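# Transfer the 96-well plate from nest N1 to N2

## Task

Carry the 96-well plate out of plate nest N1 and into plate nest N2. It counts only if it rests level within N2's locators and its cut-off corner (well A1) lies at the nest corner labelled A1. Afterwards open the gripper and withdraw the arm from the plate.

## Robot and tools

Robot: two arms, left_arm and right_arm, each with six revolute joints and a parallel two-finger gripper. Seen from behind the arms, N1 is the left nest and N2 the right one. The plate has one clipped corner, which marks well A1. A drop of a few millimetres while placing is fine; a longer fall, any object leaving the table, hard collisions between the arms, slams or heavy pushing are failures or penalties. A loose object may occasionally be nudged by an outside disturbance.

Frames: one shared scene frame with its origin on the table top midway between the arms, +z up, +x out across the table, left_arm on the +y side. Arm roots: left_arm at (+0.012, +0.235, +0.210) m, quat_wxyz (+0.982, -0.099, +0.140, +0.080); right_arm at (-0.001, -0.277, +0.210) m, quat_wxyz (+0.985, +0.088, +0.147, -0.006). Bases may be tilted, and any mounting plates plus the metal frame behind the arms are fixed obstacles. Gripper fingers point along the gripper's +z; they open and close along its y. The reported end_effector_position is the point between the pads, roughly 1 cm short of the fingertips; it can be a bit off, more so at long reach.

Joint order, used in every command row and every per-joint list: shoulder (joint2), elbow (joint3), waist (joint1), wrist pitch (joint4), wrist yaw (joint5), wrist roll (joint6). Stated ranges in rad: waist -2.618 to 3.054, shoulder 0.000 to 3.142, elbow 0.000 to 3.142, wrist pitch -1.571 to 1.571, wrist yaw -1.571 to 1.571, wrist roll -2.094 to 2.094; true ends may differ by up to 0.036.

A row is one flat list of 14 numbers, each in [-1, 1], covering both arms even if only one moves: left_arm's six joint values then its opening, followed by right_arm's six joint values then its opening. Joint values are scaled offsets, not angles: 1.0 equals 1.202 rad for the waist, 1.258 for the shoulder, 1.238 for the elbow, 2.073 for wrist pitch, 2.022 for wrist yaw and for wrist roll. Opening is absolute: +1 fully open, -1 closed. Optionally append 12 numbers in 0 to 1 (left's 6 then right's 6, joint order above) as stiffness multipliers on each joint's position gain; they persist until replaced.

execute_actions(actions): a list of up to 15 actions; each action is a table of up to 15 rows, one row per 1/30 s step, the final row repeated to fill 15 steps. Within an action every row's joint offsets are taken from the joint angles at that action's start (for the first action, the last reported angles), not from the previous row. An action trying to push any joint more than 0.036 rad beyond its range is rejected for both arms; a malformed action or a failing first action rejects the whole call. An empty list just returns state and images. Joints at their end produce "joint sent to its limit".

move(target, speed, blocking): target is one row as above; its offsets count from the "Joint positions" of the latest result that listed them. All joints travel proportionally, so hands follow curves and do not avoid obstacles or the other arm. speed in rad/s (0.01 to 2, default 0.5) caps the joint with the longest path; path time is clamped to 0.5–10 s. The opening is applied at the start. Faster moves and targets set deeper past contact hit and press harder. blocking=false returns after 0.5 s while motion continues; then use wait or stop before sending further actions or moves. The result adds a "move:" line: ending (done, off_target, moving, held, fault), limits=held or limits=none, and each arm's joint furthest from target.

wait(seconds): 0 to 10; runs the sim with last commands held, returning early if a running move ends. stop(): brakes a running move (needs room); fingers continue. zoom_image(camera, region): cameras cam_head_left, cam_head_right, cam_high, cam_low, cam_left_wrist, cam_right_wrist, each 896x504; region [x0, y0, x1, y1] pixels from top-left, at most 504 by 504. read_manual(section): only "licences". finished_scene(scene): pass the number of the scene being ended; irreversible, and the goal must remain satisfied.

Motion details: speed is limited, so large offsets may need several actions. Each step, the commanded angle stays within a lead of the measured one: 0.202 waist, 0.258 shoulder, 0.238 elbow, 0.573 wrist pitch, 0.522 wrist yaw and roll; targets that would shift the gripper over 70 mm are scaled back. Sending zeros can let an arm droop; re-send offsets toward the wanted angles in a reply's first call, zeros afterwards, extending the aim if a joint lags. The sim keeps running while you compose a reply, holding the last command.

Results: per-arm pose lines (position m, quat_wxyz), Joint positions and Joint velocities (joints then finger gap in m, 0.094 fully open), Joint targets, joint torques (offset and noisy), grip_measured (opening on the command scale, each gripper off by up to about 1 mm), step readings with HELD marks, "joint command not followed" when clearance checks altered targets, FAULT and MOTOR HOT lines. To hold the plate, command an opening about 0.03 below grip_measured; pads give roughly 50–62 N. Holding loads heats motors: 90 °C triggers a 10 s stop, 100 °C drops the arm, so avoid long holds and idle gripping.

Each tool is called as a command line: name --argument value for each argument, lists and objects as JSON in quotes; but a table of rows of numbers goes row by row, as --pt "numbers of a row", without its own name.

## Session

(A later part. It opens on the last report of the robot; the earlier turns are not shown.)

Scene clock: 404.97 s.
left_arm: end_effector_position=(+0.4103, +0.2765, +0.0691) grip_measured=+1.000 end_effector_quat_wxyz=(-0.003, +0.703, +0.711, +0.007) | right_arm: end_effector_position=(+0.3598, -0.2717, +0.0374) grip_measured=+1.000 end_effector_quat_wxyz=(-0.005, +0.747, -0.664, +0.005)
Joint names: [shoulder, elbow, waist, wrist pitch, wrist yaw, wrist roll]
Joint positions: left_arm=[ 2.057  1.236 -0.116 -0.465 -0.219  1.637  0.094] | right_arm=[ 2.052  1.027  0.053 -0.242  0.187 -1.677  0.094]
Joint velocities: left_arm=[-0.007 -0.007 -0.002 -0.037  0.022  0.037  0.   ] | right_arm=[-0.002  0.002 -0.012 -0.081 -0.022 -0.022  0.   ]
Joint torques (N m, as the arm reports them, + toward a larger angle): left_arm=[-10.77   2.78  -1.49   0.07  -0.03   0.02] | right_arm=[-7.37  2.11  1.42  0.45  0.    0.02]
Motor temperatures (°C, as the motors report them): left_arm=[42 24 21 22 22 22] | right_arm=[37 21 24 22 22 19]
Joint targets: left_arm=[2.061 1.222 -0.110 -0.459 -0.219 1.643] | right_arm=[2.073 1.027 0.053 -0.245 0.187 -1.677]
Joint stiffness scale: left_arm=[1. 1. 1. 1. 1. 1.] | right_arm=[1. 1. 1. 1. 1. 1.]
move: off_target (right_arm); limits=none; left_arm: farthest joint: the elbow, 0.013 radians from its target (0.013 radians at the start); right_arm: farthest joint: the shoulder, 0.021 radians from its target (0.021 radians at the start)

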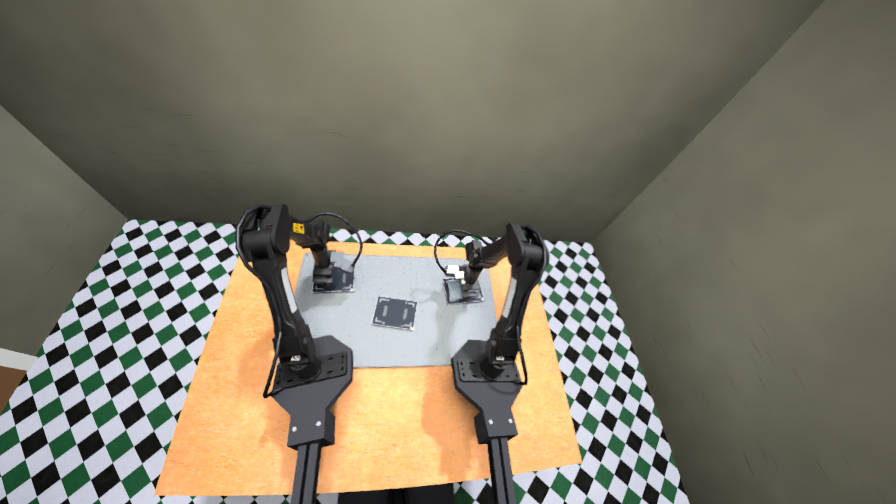

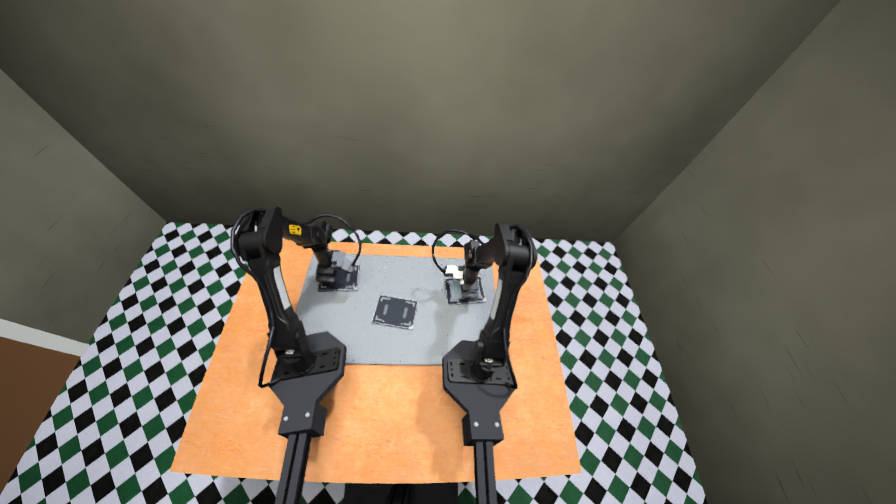

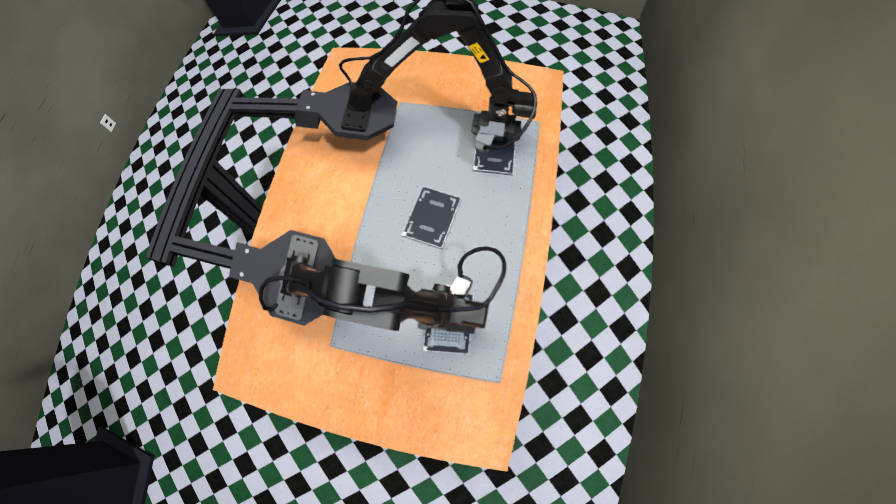

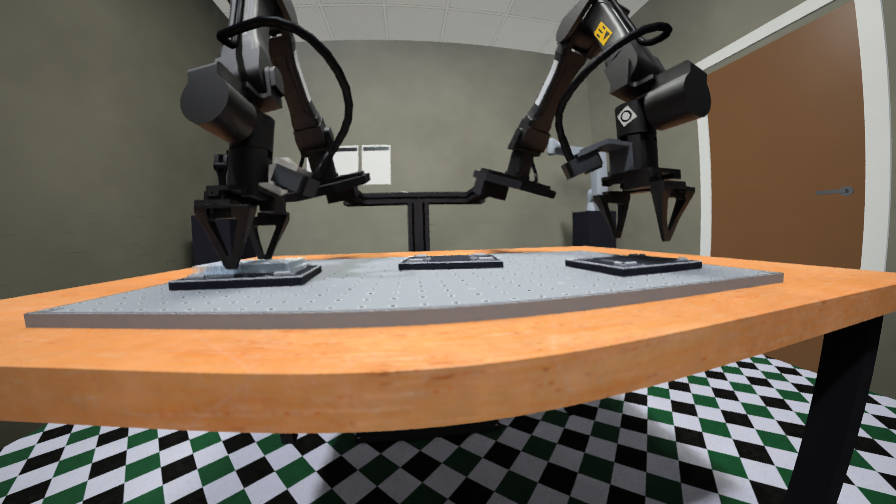

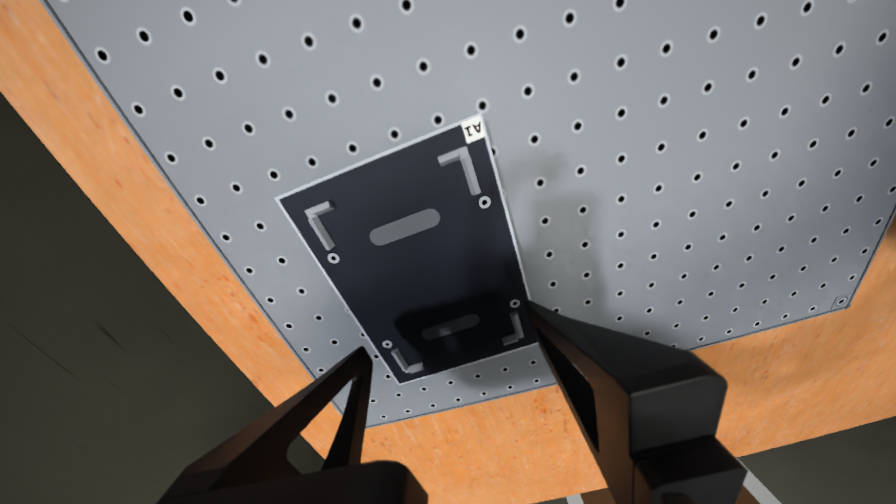

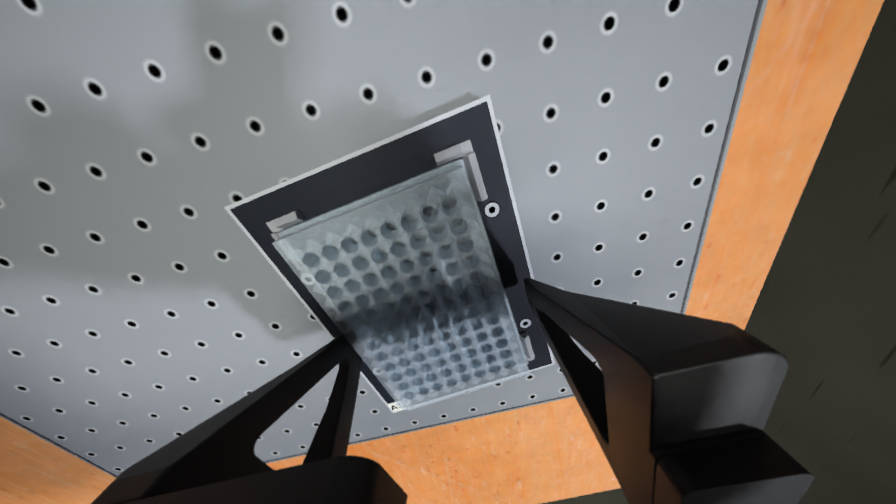

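move --target '[0.003,-0.011,0.005,0.003,0.0,0.003,1, 0.028,0.0,0.0,-0.011,0.0,0.0,1]' --speed 0.03

zoom_image --camera "cam_right_wrist" --region '[280,160,540,400]'

zoom_image --camera "cam_low" --region '[180,220,330,295]'

Scene clock: 419.77 s.
left_arm: end_effector_position=(+0.4105, +0.2765, +0.0691) grip_measured=+1.000 end_effector_quat_wxyz=(-0.003, +0.703, +0.711, +0.007) | right_arm: end_effector_position=(+0.3590, -0.2716, +0.0367) grip_measured=+1.000 end_effector_quat_wxyz=(-0.004, +0.747, -0.664, +0.004)
Joint names: [shoulder, elbow, waist, wrist pitch, wrist yaw, wrist roll]
Joint positions: left_arm=[ 2.057  1.236 -0.116 -0.464 -0.219  1.637  0.094] | right_arm=[ 2.054  1.027  0.053 -0.242  0.187 -1.677  0.094]
Joint velocities: left_arm=[-0.022 -0.007 -0.017 -0.037  0.037 -0.051  0.   ] | right_arm=[-0.007  0.002 -0.007 -0.051  0.022 -0.037  0.   ]
Joint torques (N m, as the arm reports them, + toward a larger angle): left_arm=[-10.76   2.78  -1.48   0.07  -0.03   0.01] | right_arm=[-6.48  2.07  1.44  0.24 -0.01  0.02]
Motor temperatures (°C, as the motors report them): left_arm=[42 24 21 22 22 22] | right_arm=[36 21 24 22 22 19]
Joint targets: left_arm=[2.061 1.222 -0.110 -0.459 -0.219 1.643] | right_arm=[2.087 1.027 0.053 -0.264 0.187 -1.677]
Joint stiffness scale: left_arm=[1. 1. 1. 1. 1. 1.] | right_arm=[1. 1. 1. 1. 1. 1.]
move: off_target (right_arm); limits=none; left_arm: farthest joint: the elbow, 0.013 radians from its target (0.013 radians at the start); right_arm: farthest joint: the shoulder, 0.033 radians from its target (0.035 radians at the start)

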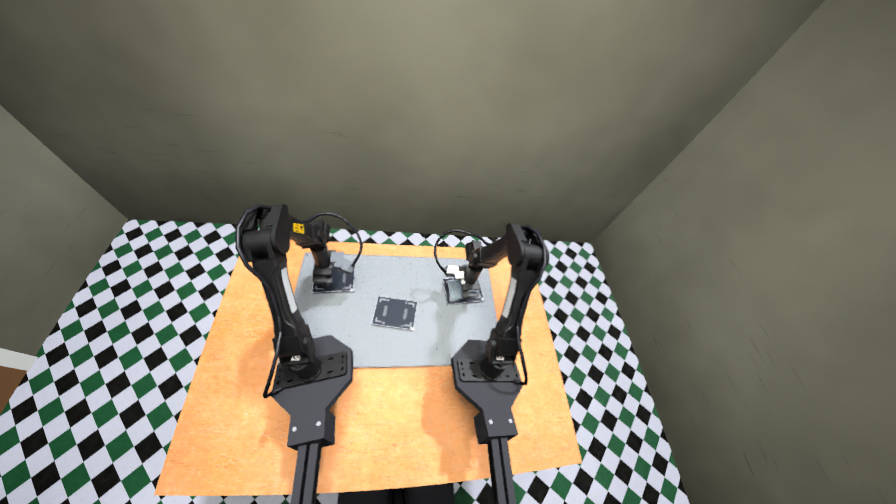

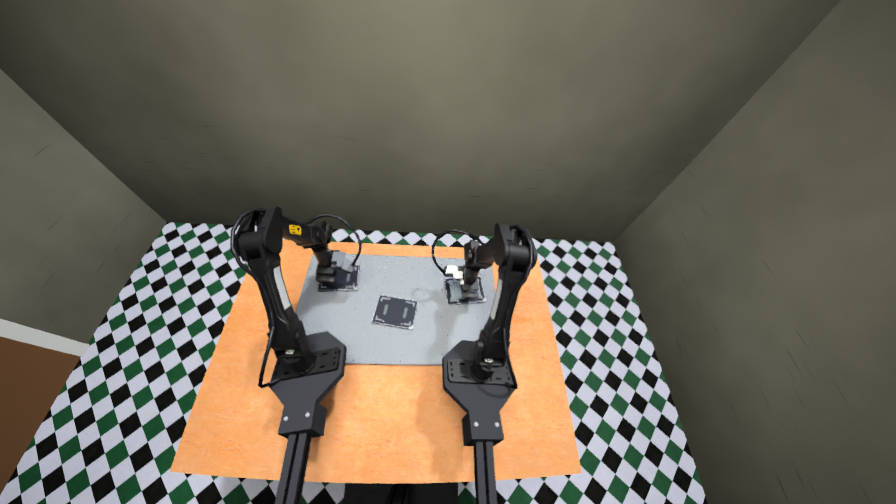

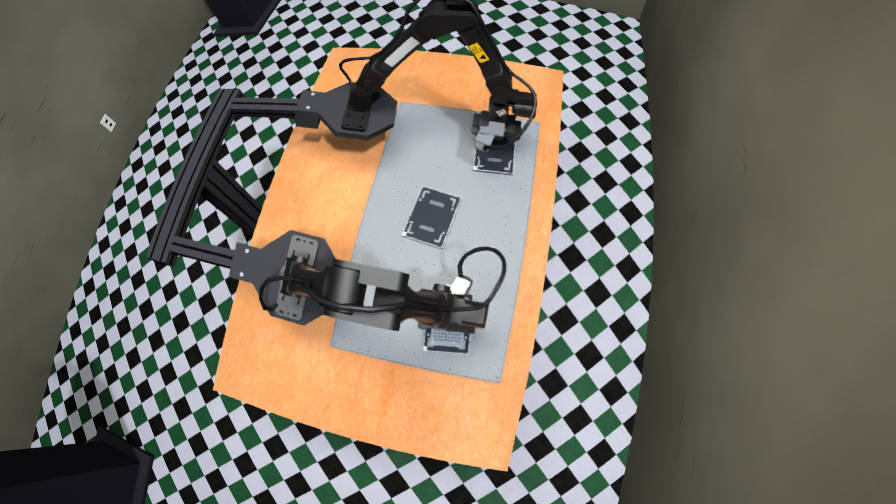

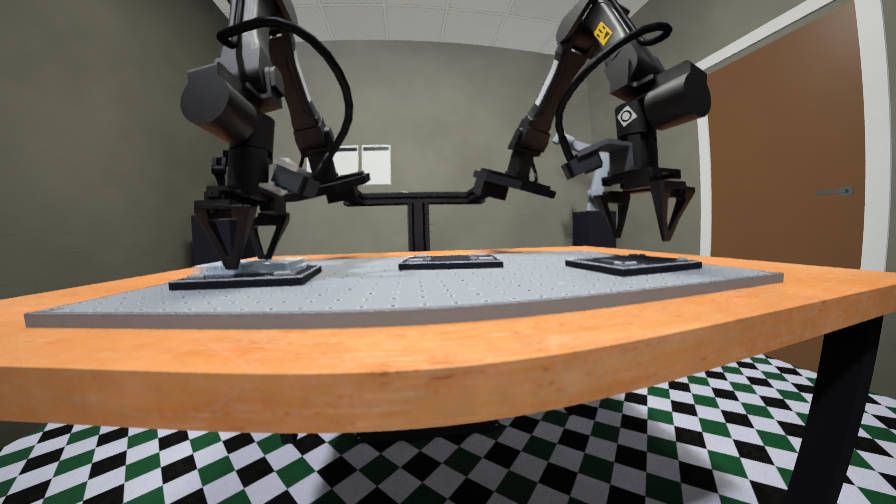

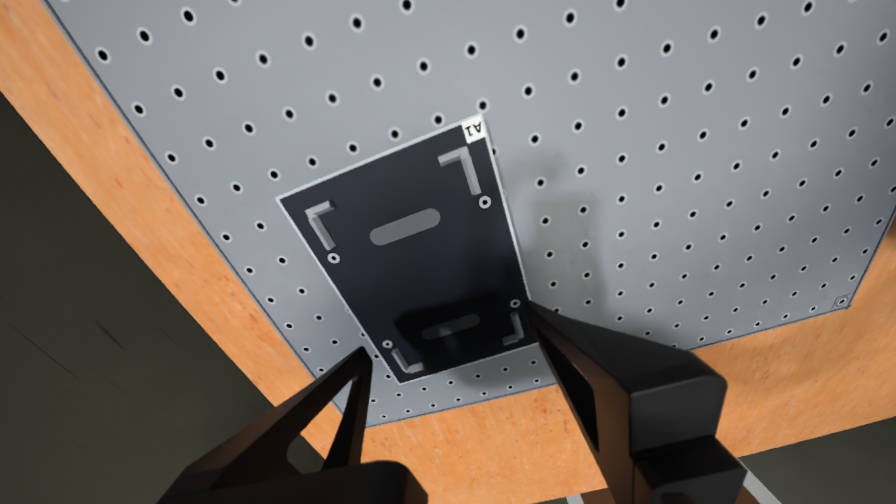

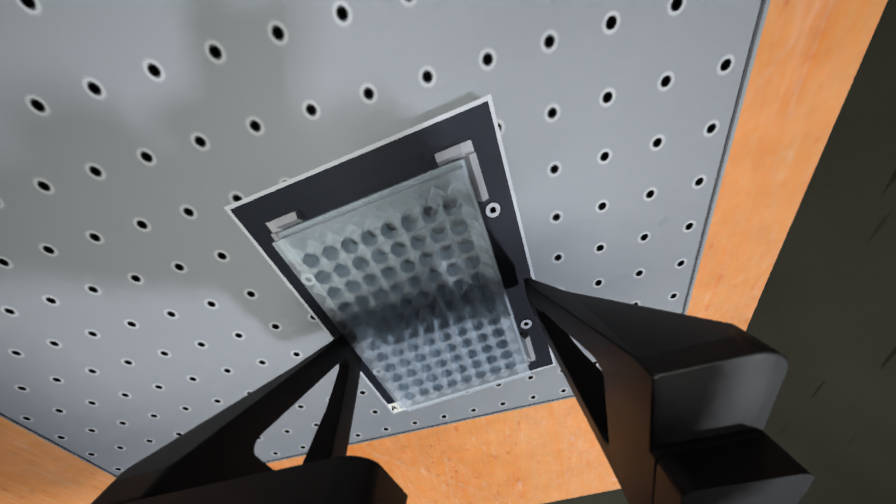

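Region (280, 160, 540, 400) of cam_right_wrist's 896x504 image, scaled by 1.938, with more detail than that image has; it fills the top 465 rows of this view, and the rest is white.

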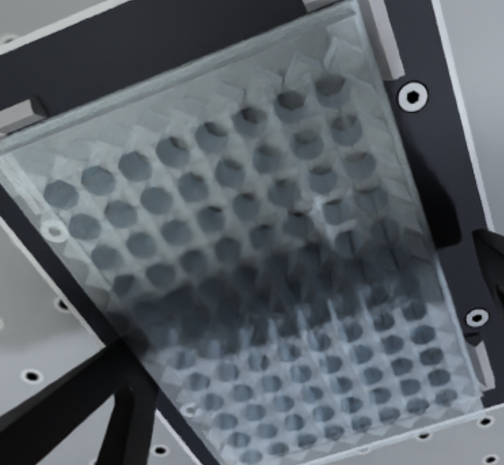

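Region (180, 220, 330, 295) of cam_low's 896x504 image, scaled by 3.360, with more detail than that image has.

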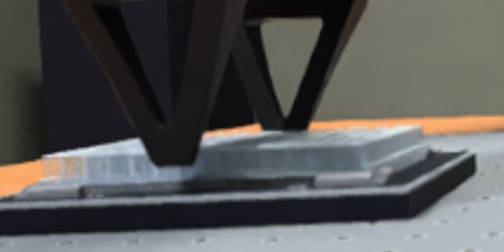

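move --target '[0.003,-0.011,0.005,0.003,0.0,0.003,1, -0.056,0.0,0.0,-0.012,0.0,0.0,1]' --speed 0.06

zoom_image --camera "cam_low" --region '[180,220,330,295]'

Scene clock: 438.70 s.
left_arm: end_effector_position=(+0.4106, +0.2765, +0.0691) grip_measured=+1.000 end_effector_quat_wxyz=(-0.003, +0.703, +0.711, +0.008) | right_arm: end_effector_position=(+0.3627, -0.2737, +0.0477) grip_measured=+1.000 end_effector_quat_wxyz=(-0.007, +0.747, -0.665, +0.008)
Joint names: [shoulder, elbow, waist, wrist pitch, wrist yaw, wrist roll]
Joint positions: left_arm=[ 2.057  1.236 -0.116 -0.463 -0.219  1.637  0.094] | right_arm=[ 2.018  1.027  0.053 -0.268  0.187 -1.677  0.094]
Joint velocities: left_arm=[ 0.017 -0.007  0.002  0.022 -0.051  0.007  0.   ] | right_arm=[-0.017 -0.002 -0.007  0.037  0.007 -0.066  0.   ]
Joint torques (N m, as the arm reports them, + toward a larger angle): left_arm=[-10.77   2.78  -1.49   0.07  -0.03   0.01] | right_arm=[-11.47   2.23   1.3    0.53   0.     0.02]
Motor temperatures (°C, as the motors report them): left_arm=[42 24 21 21 22 22] | right_arm=[35 21 24 21 22 19]
Joint targets: left_arm=[2.061 1.222 -0.110 -0.458 -0.219 1.643] | right_arm=[1.984 1.027 0.053 -0.267 0.187 -1.677]
Joint stiffness scale: left_arm=[1. 1. 1. 1. 1. 1.] | right_arm=[1. 1. 1. 1. 1. 1.]
move: off_target (right_arm); limits=none; left_arm: farthest joint: the elbow, 0.013 radians from its target (0.013 radians at the start); right_arm: farthest joint: the shoulder, 0.034 radians from its target (0.071 radians at the start)

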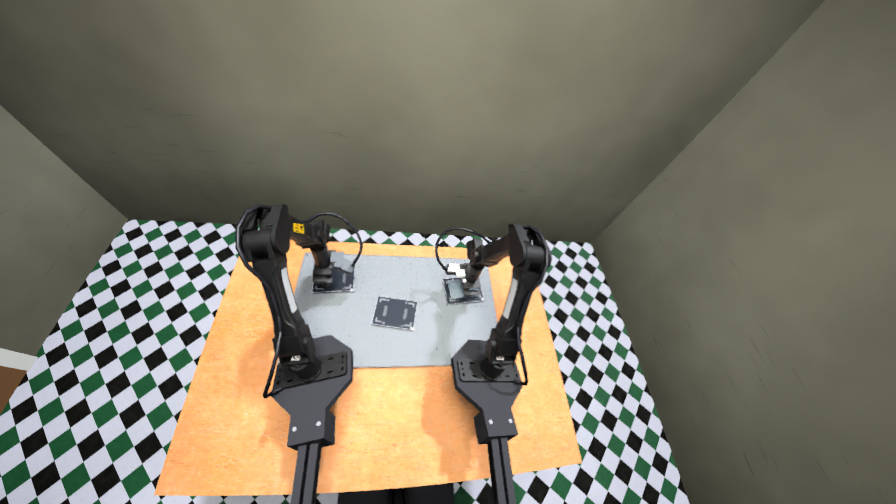

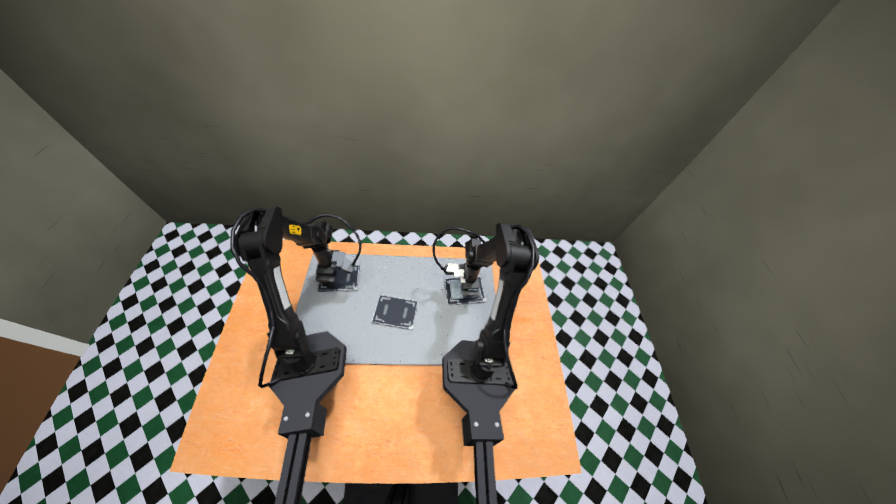

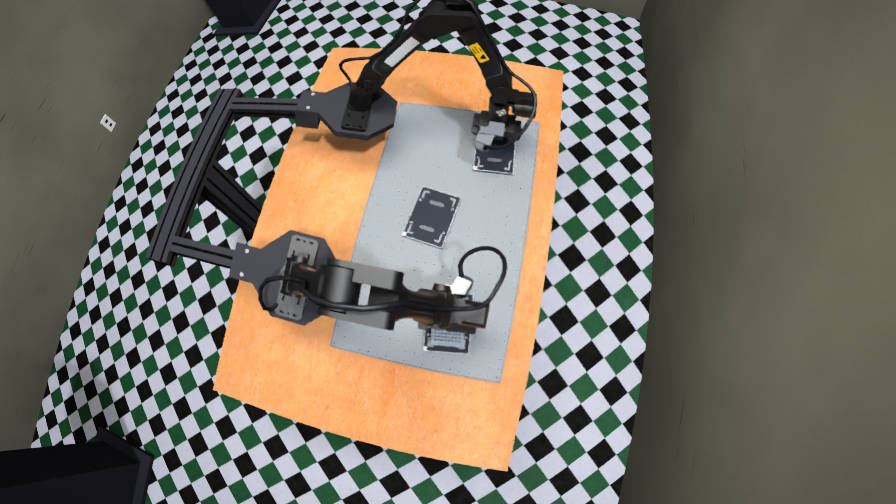

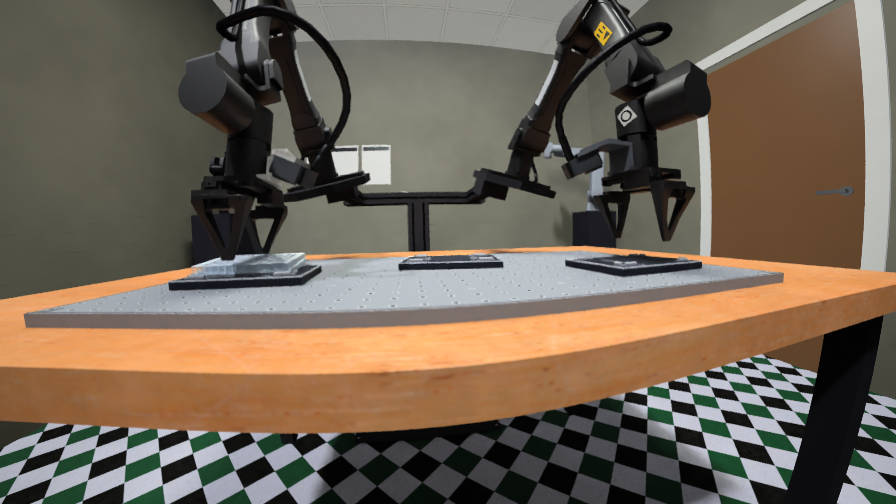

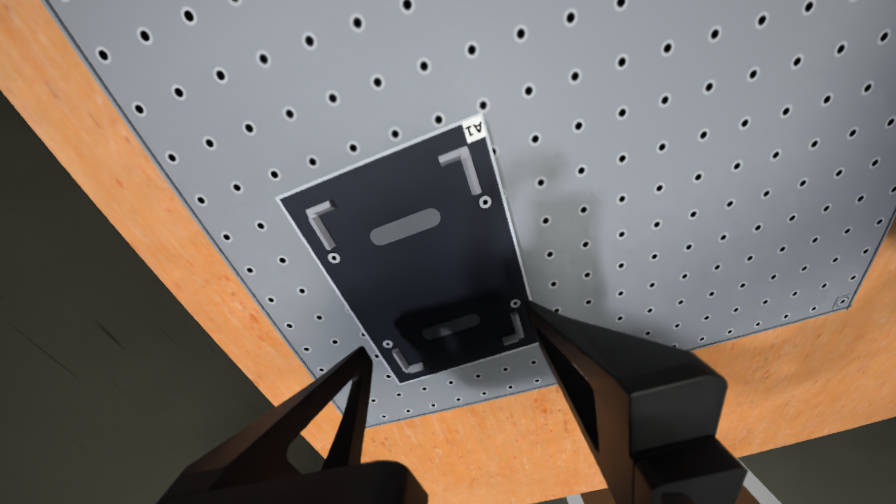

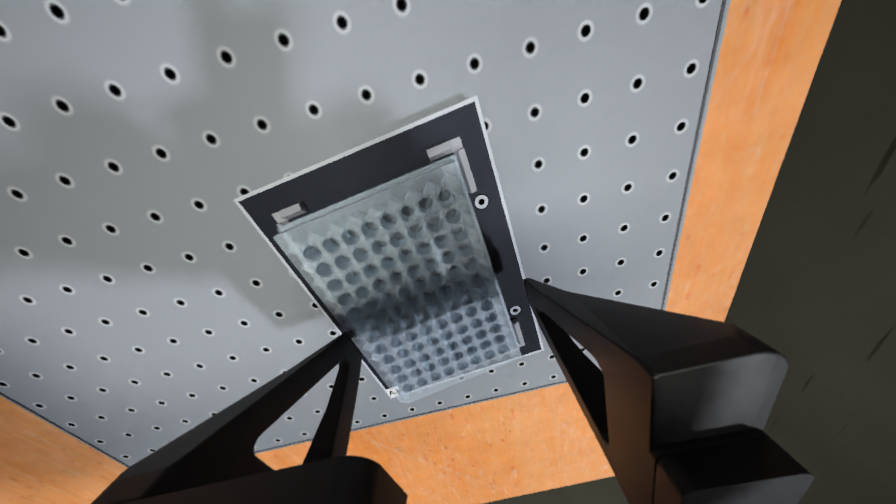

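Region (180, 220, 330, 295) of cam_low's 896x504 image, scaled by 3.360, with more detail than that image has.

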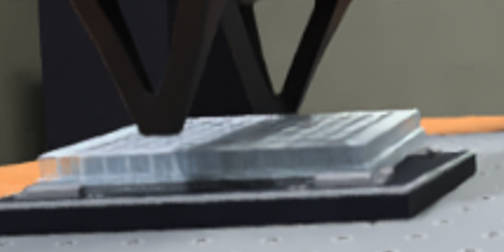

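zoom_image --camera "cam_right_wrist" --region '[300,280,440,420]'

zoom_image --camera "cam_head_right" --region '[430,260,510,320]'

Region (300, 280, 440, 420) of cam_right_wrist's 896x504 image, scaled by 3.600, with more detail than that image has.

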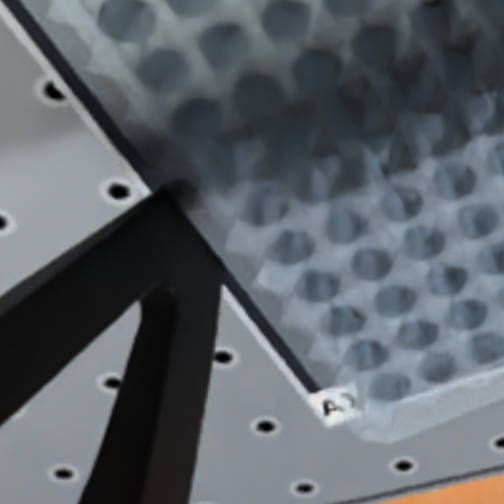

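Region (430, 260, 510, 320) of cam_head_right's 896x504 image, scaled by 6.300, with more detail than that image has; it fills the top 378 rows of this view, and the rest is white.

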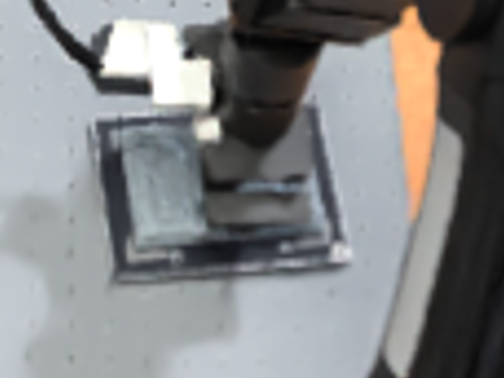

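move --target '[0.003,-0.011,0.005,0.003,0.0,0.003,1, 0.036,0.0,0.0,0.0,0.0,0.0,1]' --speed 0.015

zoom_image --camera "cam_low" --region '[180,220,330,295]'

zoom_image --camera "cam_right_wrist" --region '[280,160,540,400]'

Scene clock: 461.70 s.
left_arm: end_effector_position=(+0.4107, +0.2765, +0.0691) grip_measured=+1.000 end_effector_quat_wxyz=(-0.003, +0.703, +0.711, +0.008) | right_arm: end_effector_position=(+0.3552, -0.2722, +0.0394) grip_measured=+1.000 end_effector_quat_wxyz=(+0.002, +0.749, -0.663, -0.002)
Joint names: [shoulder, elbow, waist, wrist pitch, wrist yaw, wrist roll]
Joint positions: left_arm=[ 2.057  1.236 -0.116 -0.463 -0.219  1.637  0.094] | right_arm=[ 2.045  1.027  0.053 -0.268  0.187 -1.677  0.094]
Joint velocities: left_arm=[-0.002  0.002  0.007 -0.11  -0.037 -0.037  0.   ] | right_arm=[ 0.007 -0.017  0.007 -0.022 -0.051 -0.051  0.   ]
Joint torques (N m, as the arm reports them, + toward a larger angle): left_arm=[-10.77   2.78  -1.48   0.07  -0.03   0.02] | right_arm=[-7.61  2.06  1.44  0.47  0.    0.02]
Motor temperatures (°C, as the motors report them): left_arm=[43 24 21 21 22 22] | right_arm=[38 21 24 22 22 19]
Joint targets: left_arm=[2.061 1.222 -0.110 -0.458 -0.219 1.643] | right_arm=[2.063 1.027 0.053 -0.268 0.187 -1.677]
Joint stiffness scale: left_arm=[1. 1. 1. 1. 1. 1.] | right_arm=[1. 1. 1. 1. 1. 1.]
move: done; limits=none; left_arm: farthest joint: the elbow, 0.013 radians from its target (0.013 radians at the start); right_arm: farthest joint: the shoulder, 0.018 radians from its target (0.045 radians at the start)

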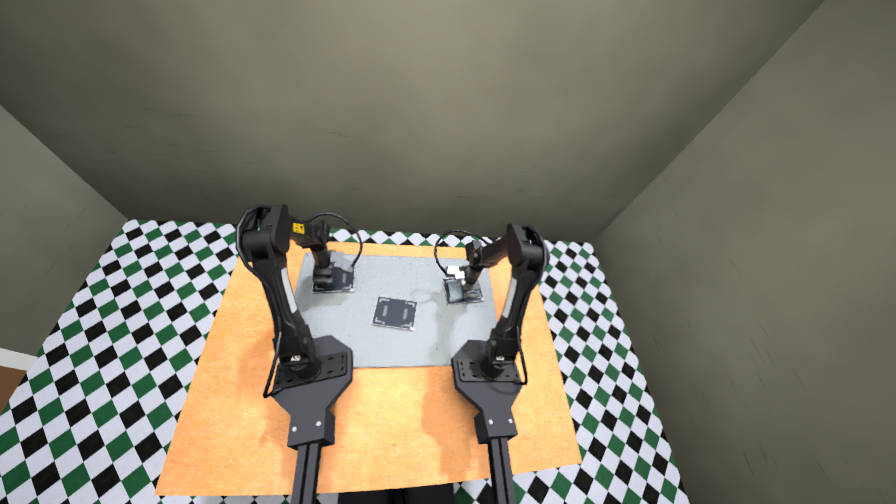

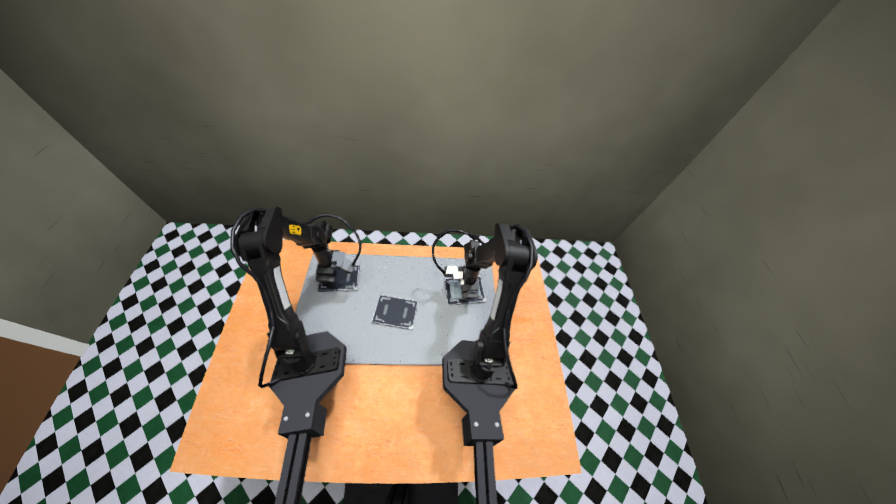

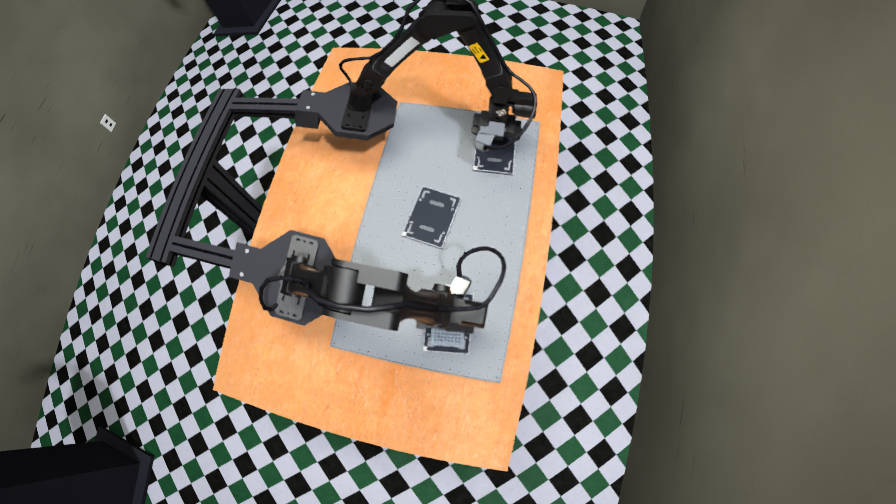

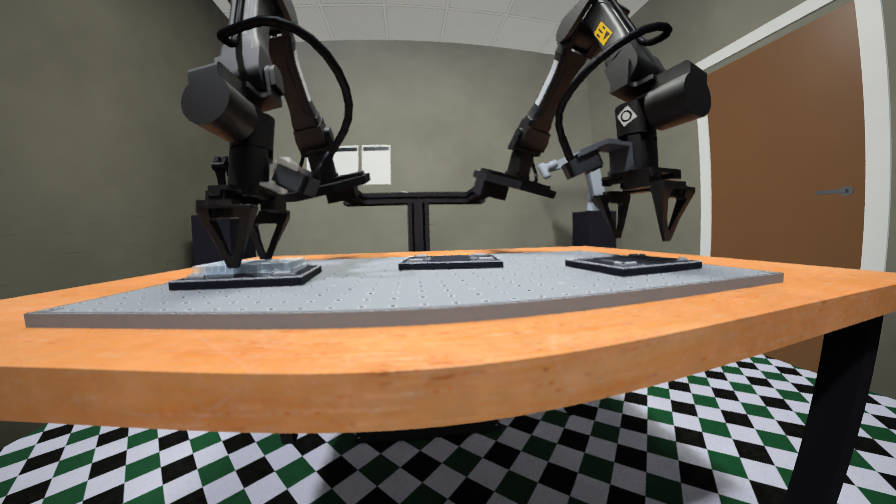

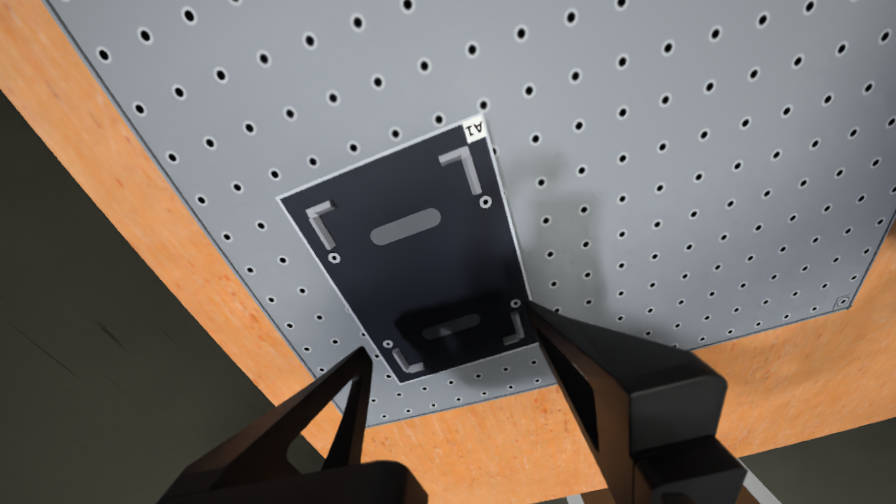

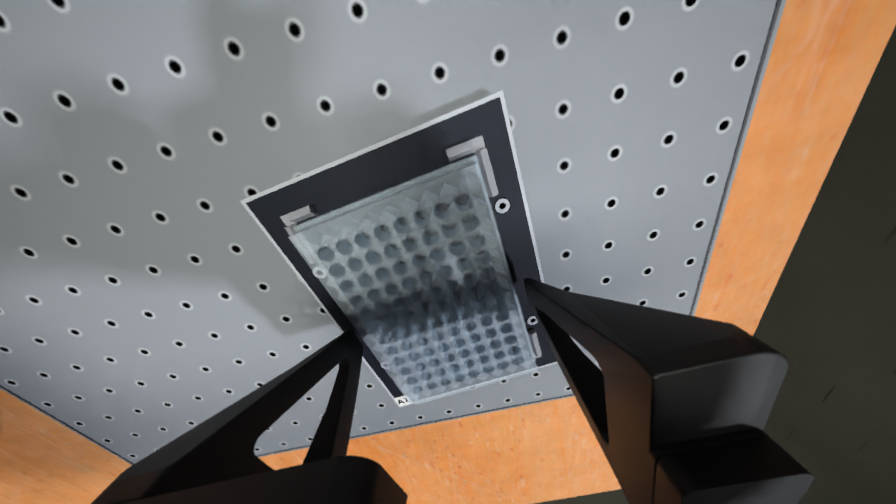

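Region (180, 220, 330, 295) of cam_low's 896x504 image, scaled by 3.360, with more detail than that image has.

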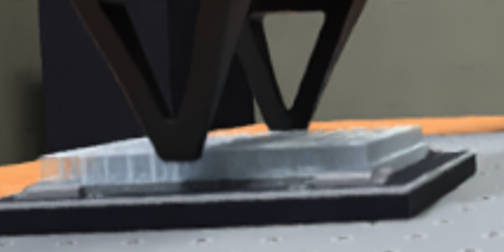

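Region (280, 160, 540, 400) of cam_right_wrist's 896x504 image, scaled by 1.938, with more detail than that image has; it fills the top 465 rows of this view, and the rest is white.

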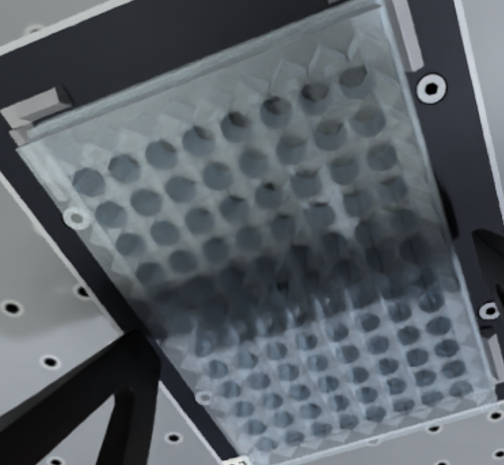

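execute_actions --actions '[]'

Scene clock: 496.40 s.
left_arm: end_effector_position=(+0.4108, +0.2765, +0.0691) grip_measured=+1.000 end_effector_quat_wxyz=(-0.002, +0.703, +0.711, +0.008) | right_arm: end_effector_position=(+0.3552, -0.2722, +0.0394) grip_measured=+1.000 end_effector_quat_wxyz=(+0.002, +0.749, -0.663, -0.002)
Joint names: [shoulder, elbow, waist, wrist pitch, wrist yaw, wrist roll]
Joint positions: left_arm=[ 2.057  1.236 -0.116 -0.463 -0.219  1.637  0.094] | right_arm=[ 2.045  1.027  0.053 -0.268  0.187 -1.677  0.094]
Joint velocities: left_arm=[-0.027 -0.002  0.002  0.022 -0.037 -0.007  0.   ] | right_arm=[ 0.002 -0.017  0.017 -0.051 -0.007 -0.022  0.   ]
Joint torques (N m, as the arm reports them, + toward a larger angle): left_arm=[-10.78   2.78  -1.49   0.07  -0.03   0.02] | right_arm=[-7.62  2.08  1.39  0.45 -0.01  0.02]
Motor temperatures (°C, as the motors report them): left_arm=[43 24 21 21 22 22] | right_arm=[36 21 24 22 22 19]
Joint targets: left_arm=[2.061 1.222 -0.110 -0.457 -0.219 1.643] | right_arm=[2.063 1.027 0.053 -0.268 0.187 -1.677]
Joint stiffness scale: left_arm=[1. 1. 1. 1. 1. 1.] | right_arm=[1. 1. 1. 1. 1. 1.]

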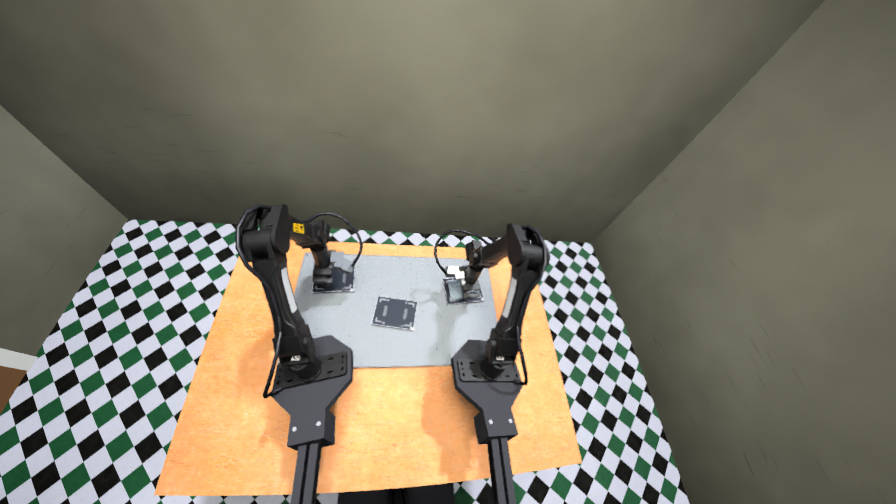

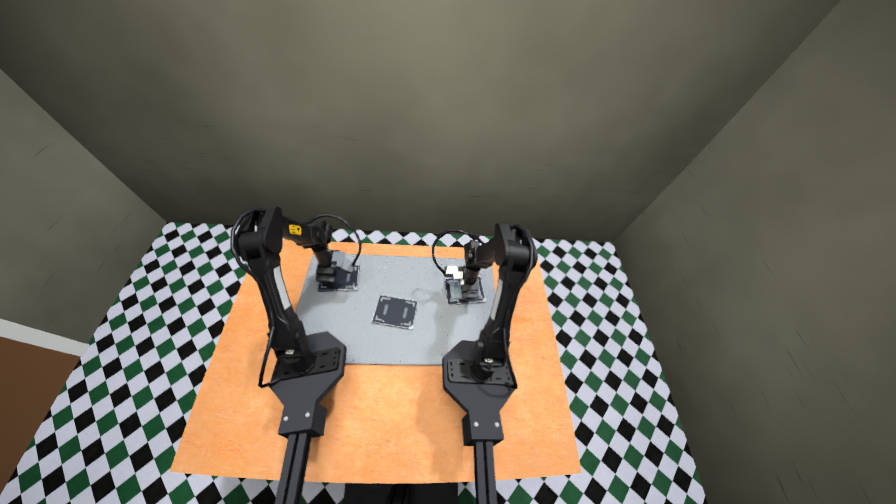

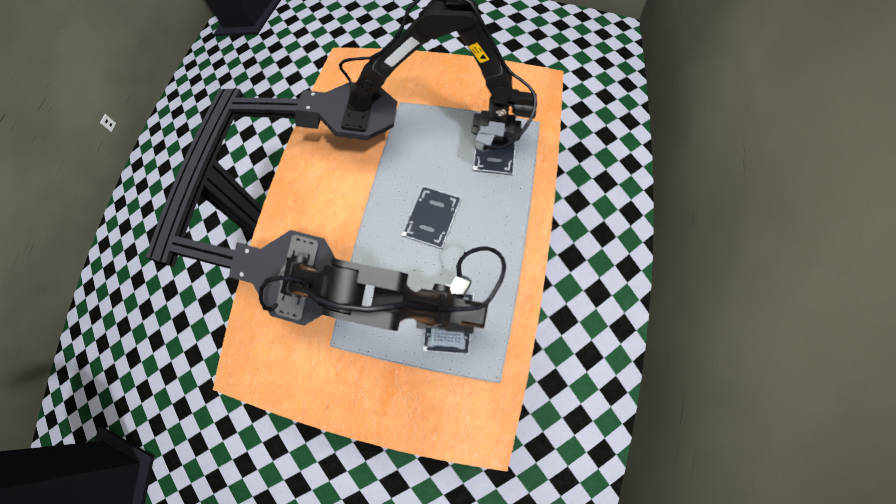

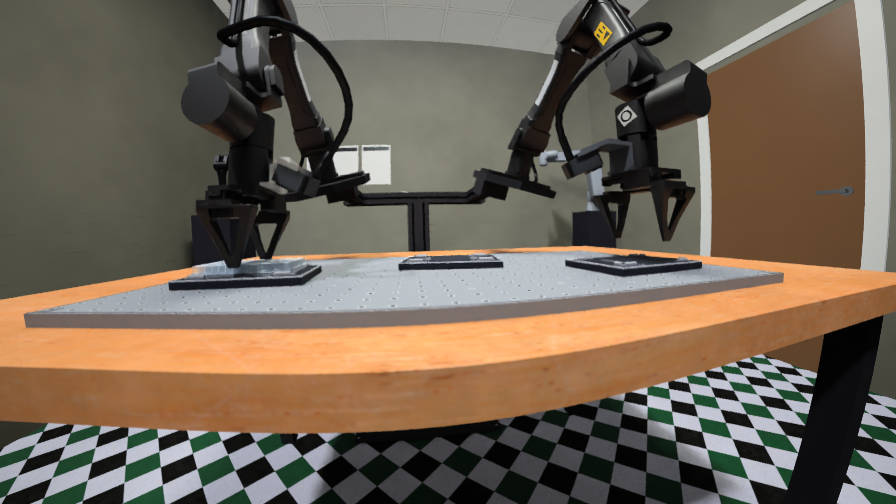

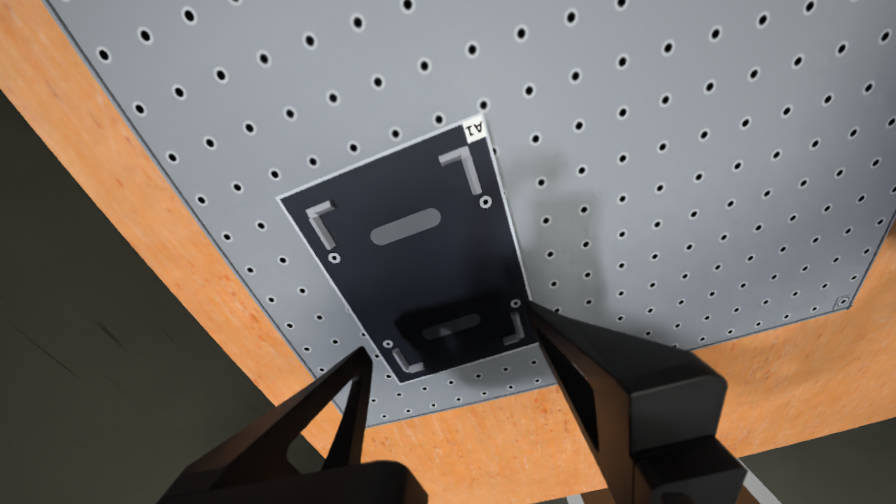

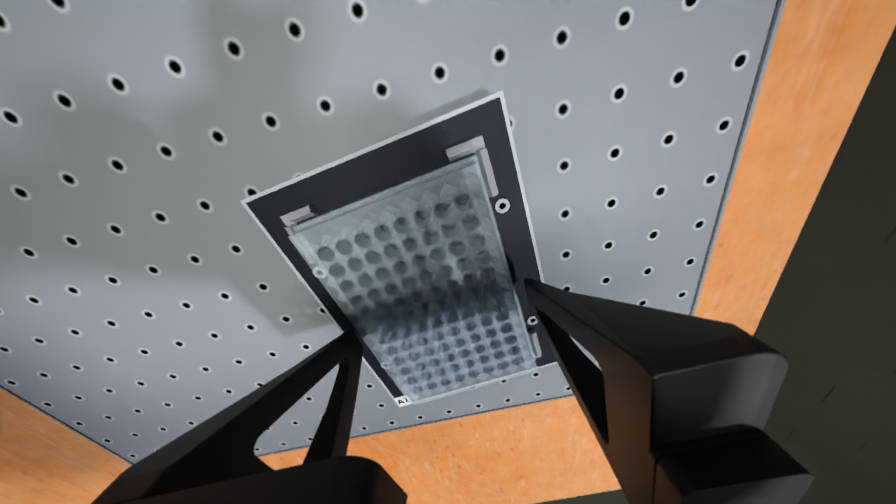

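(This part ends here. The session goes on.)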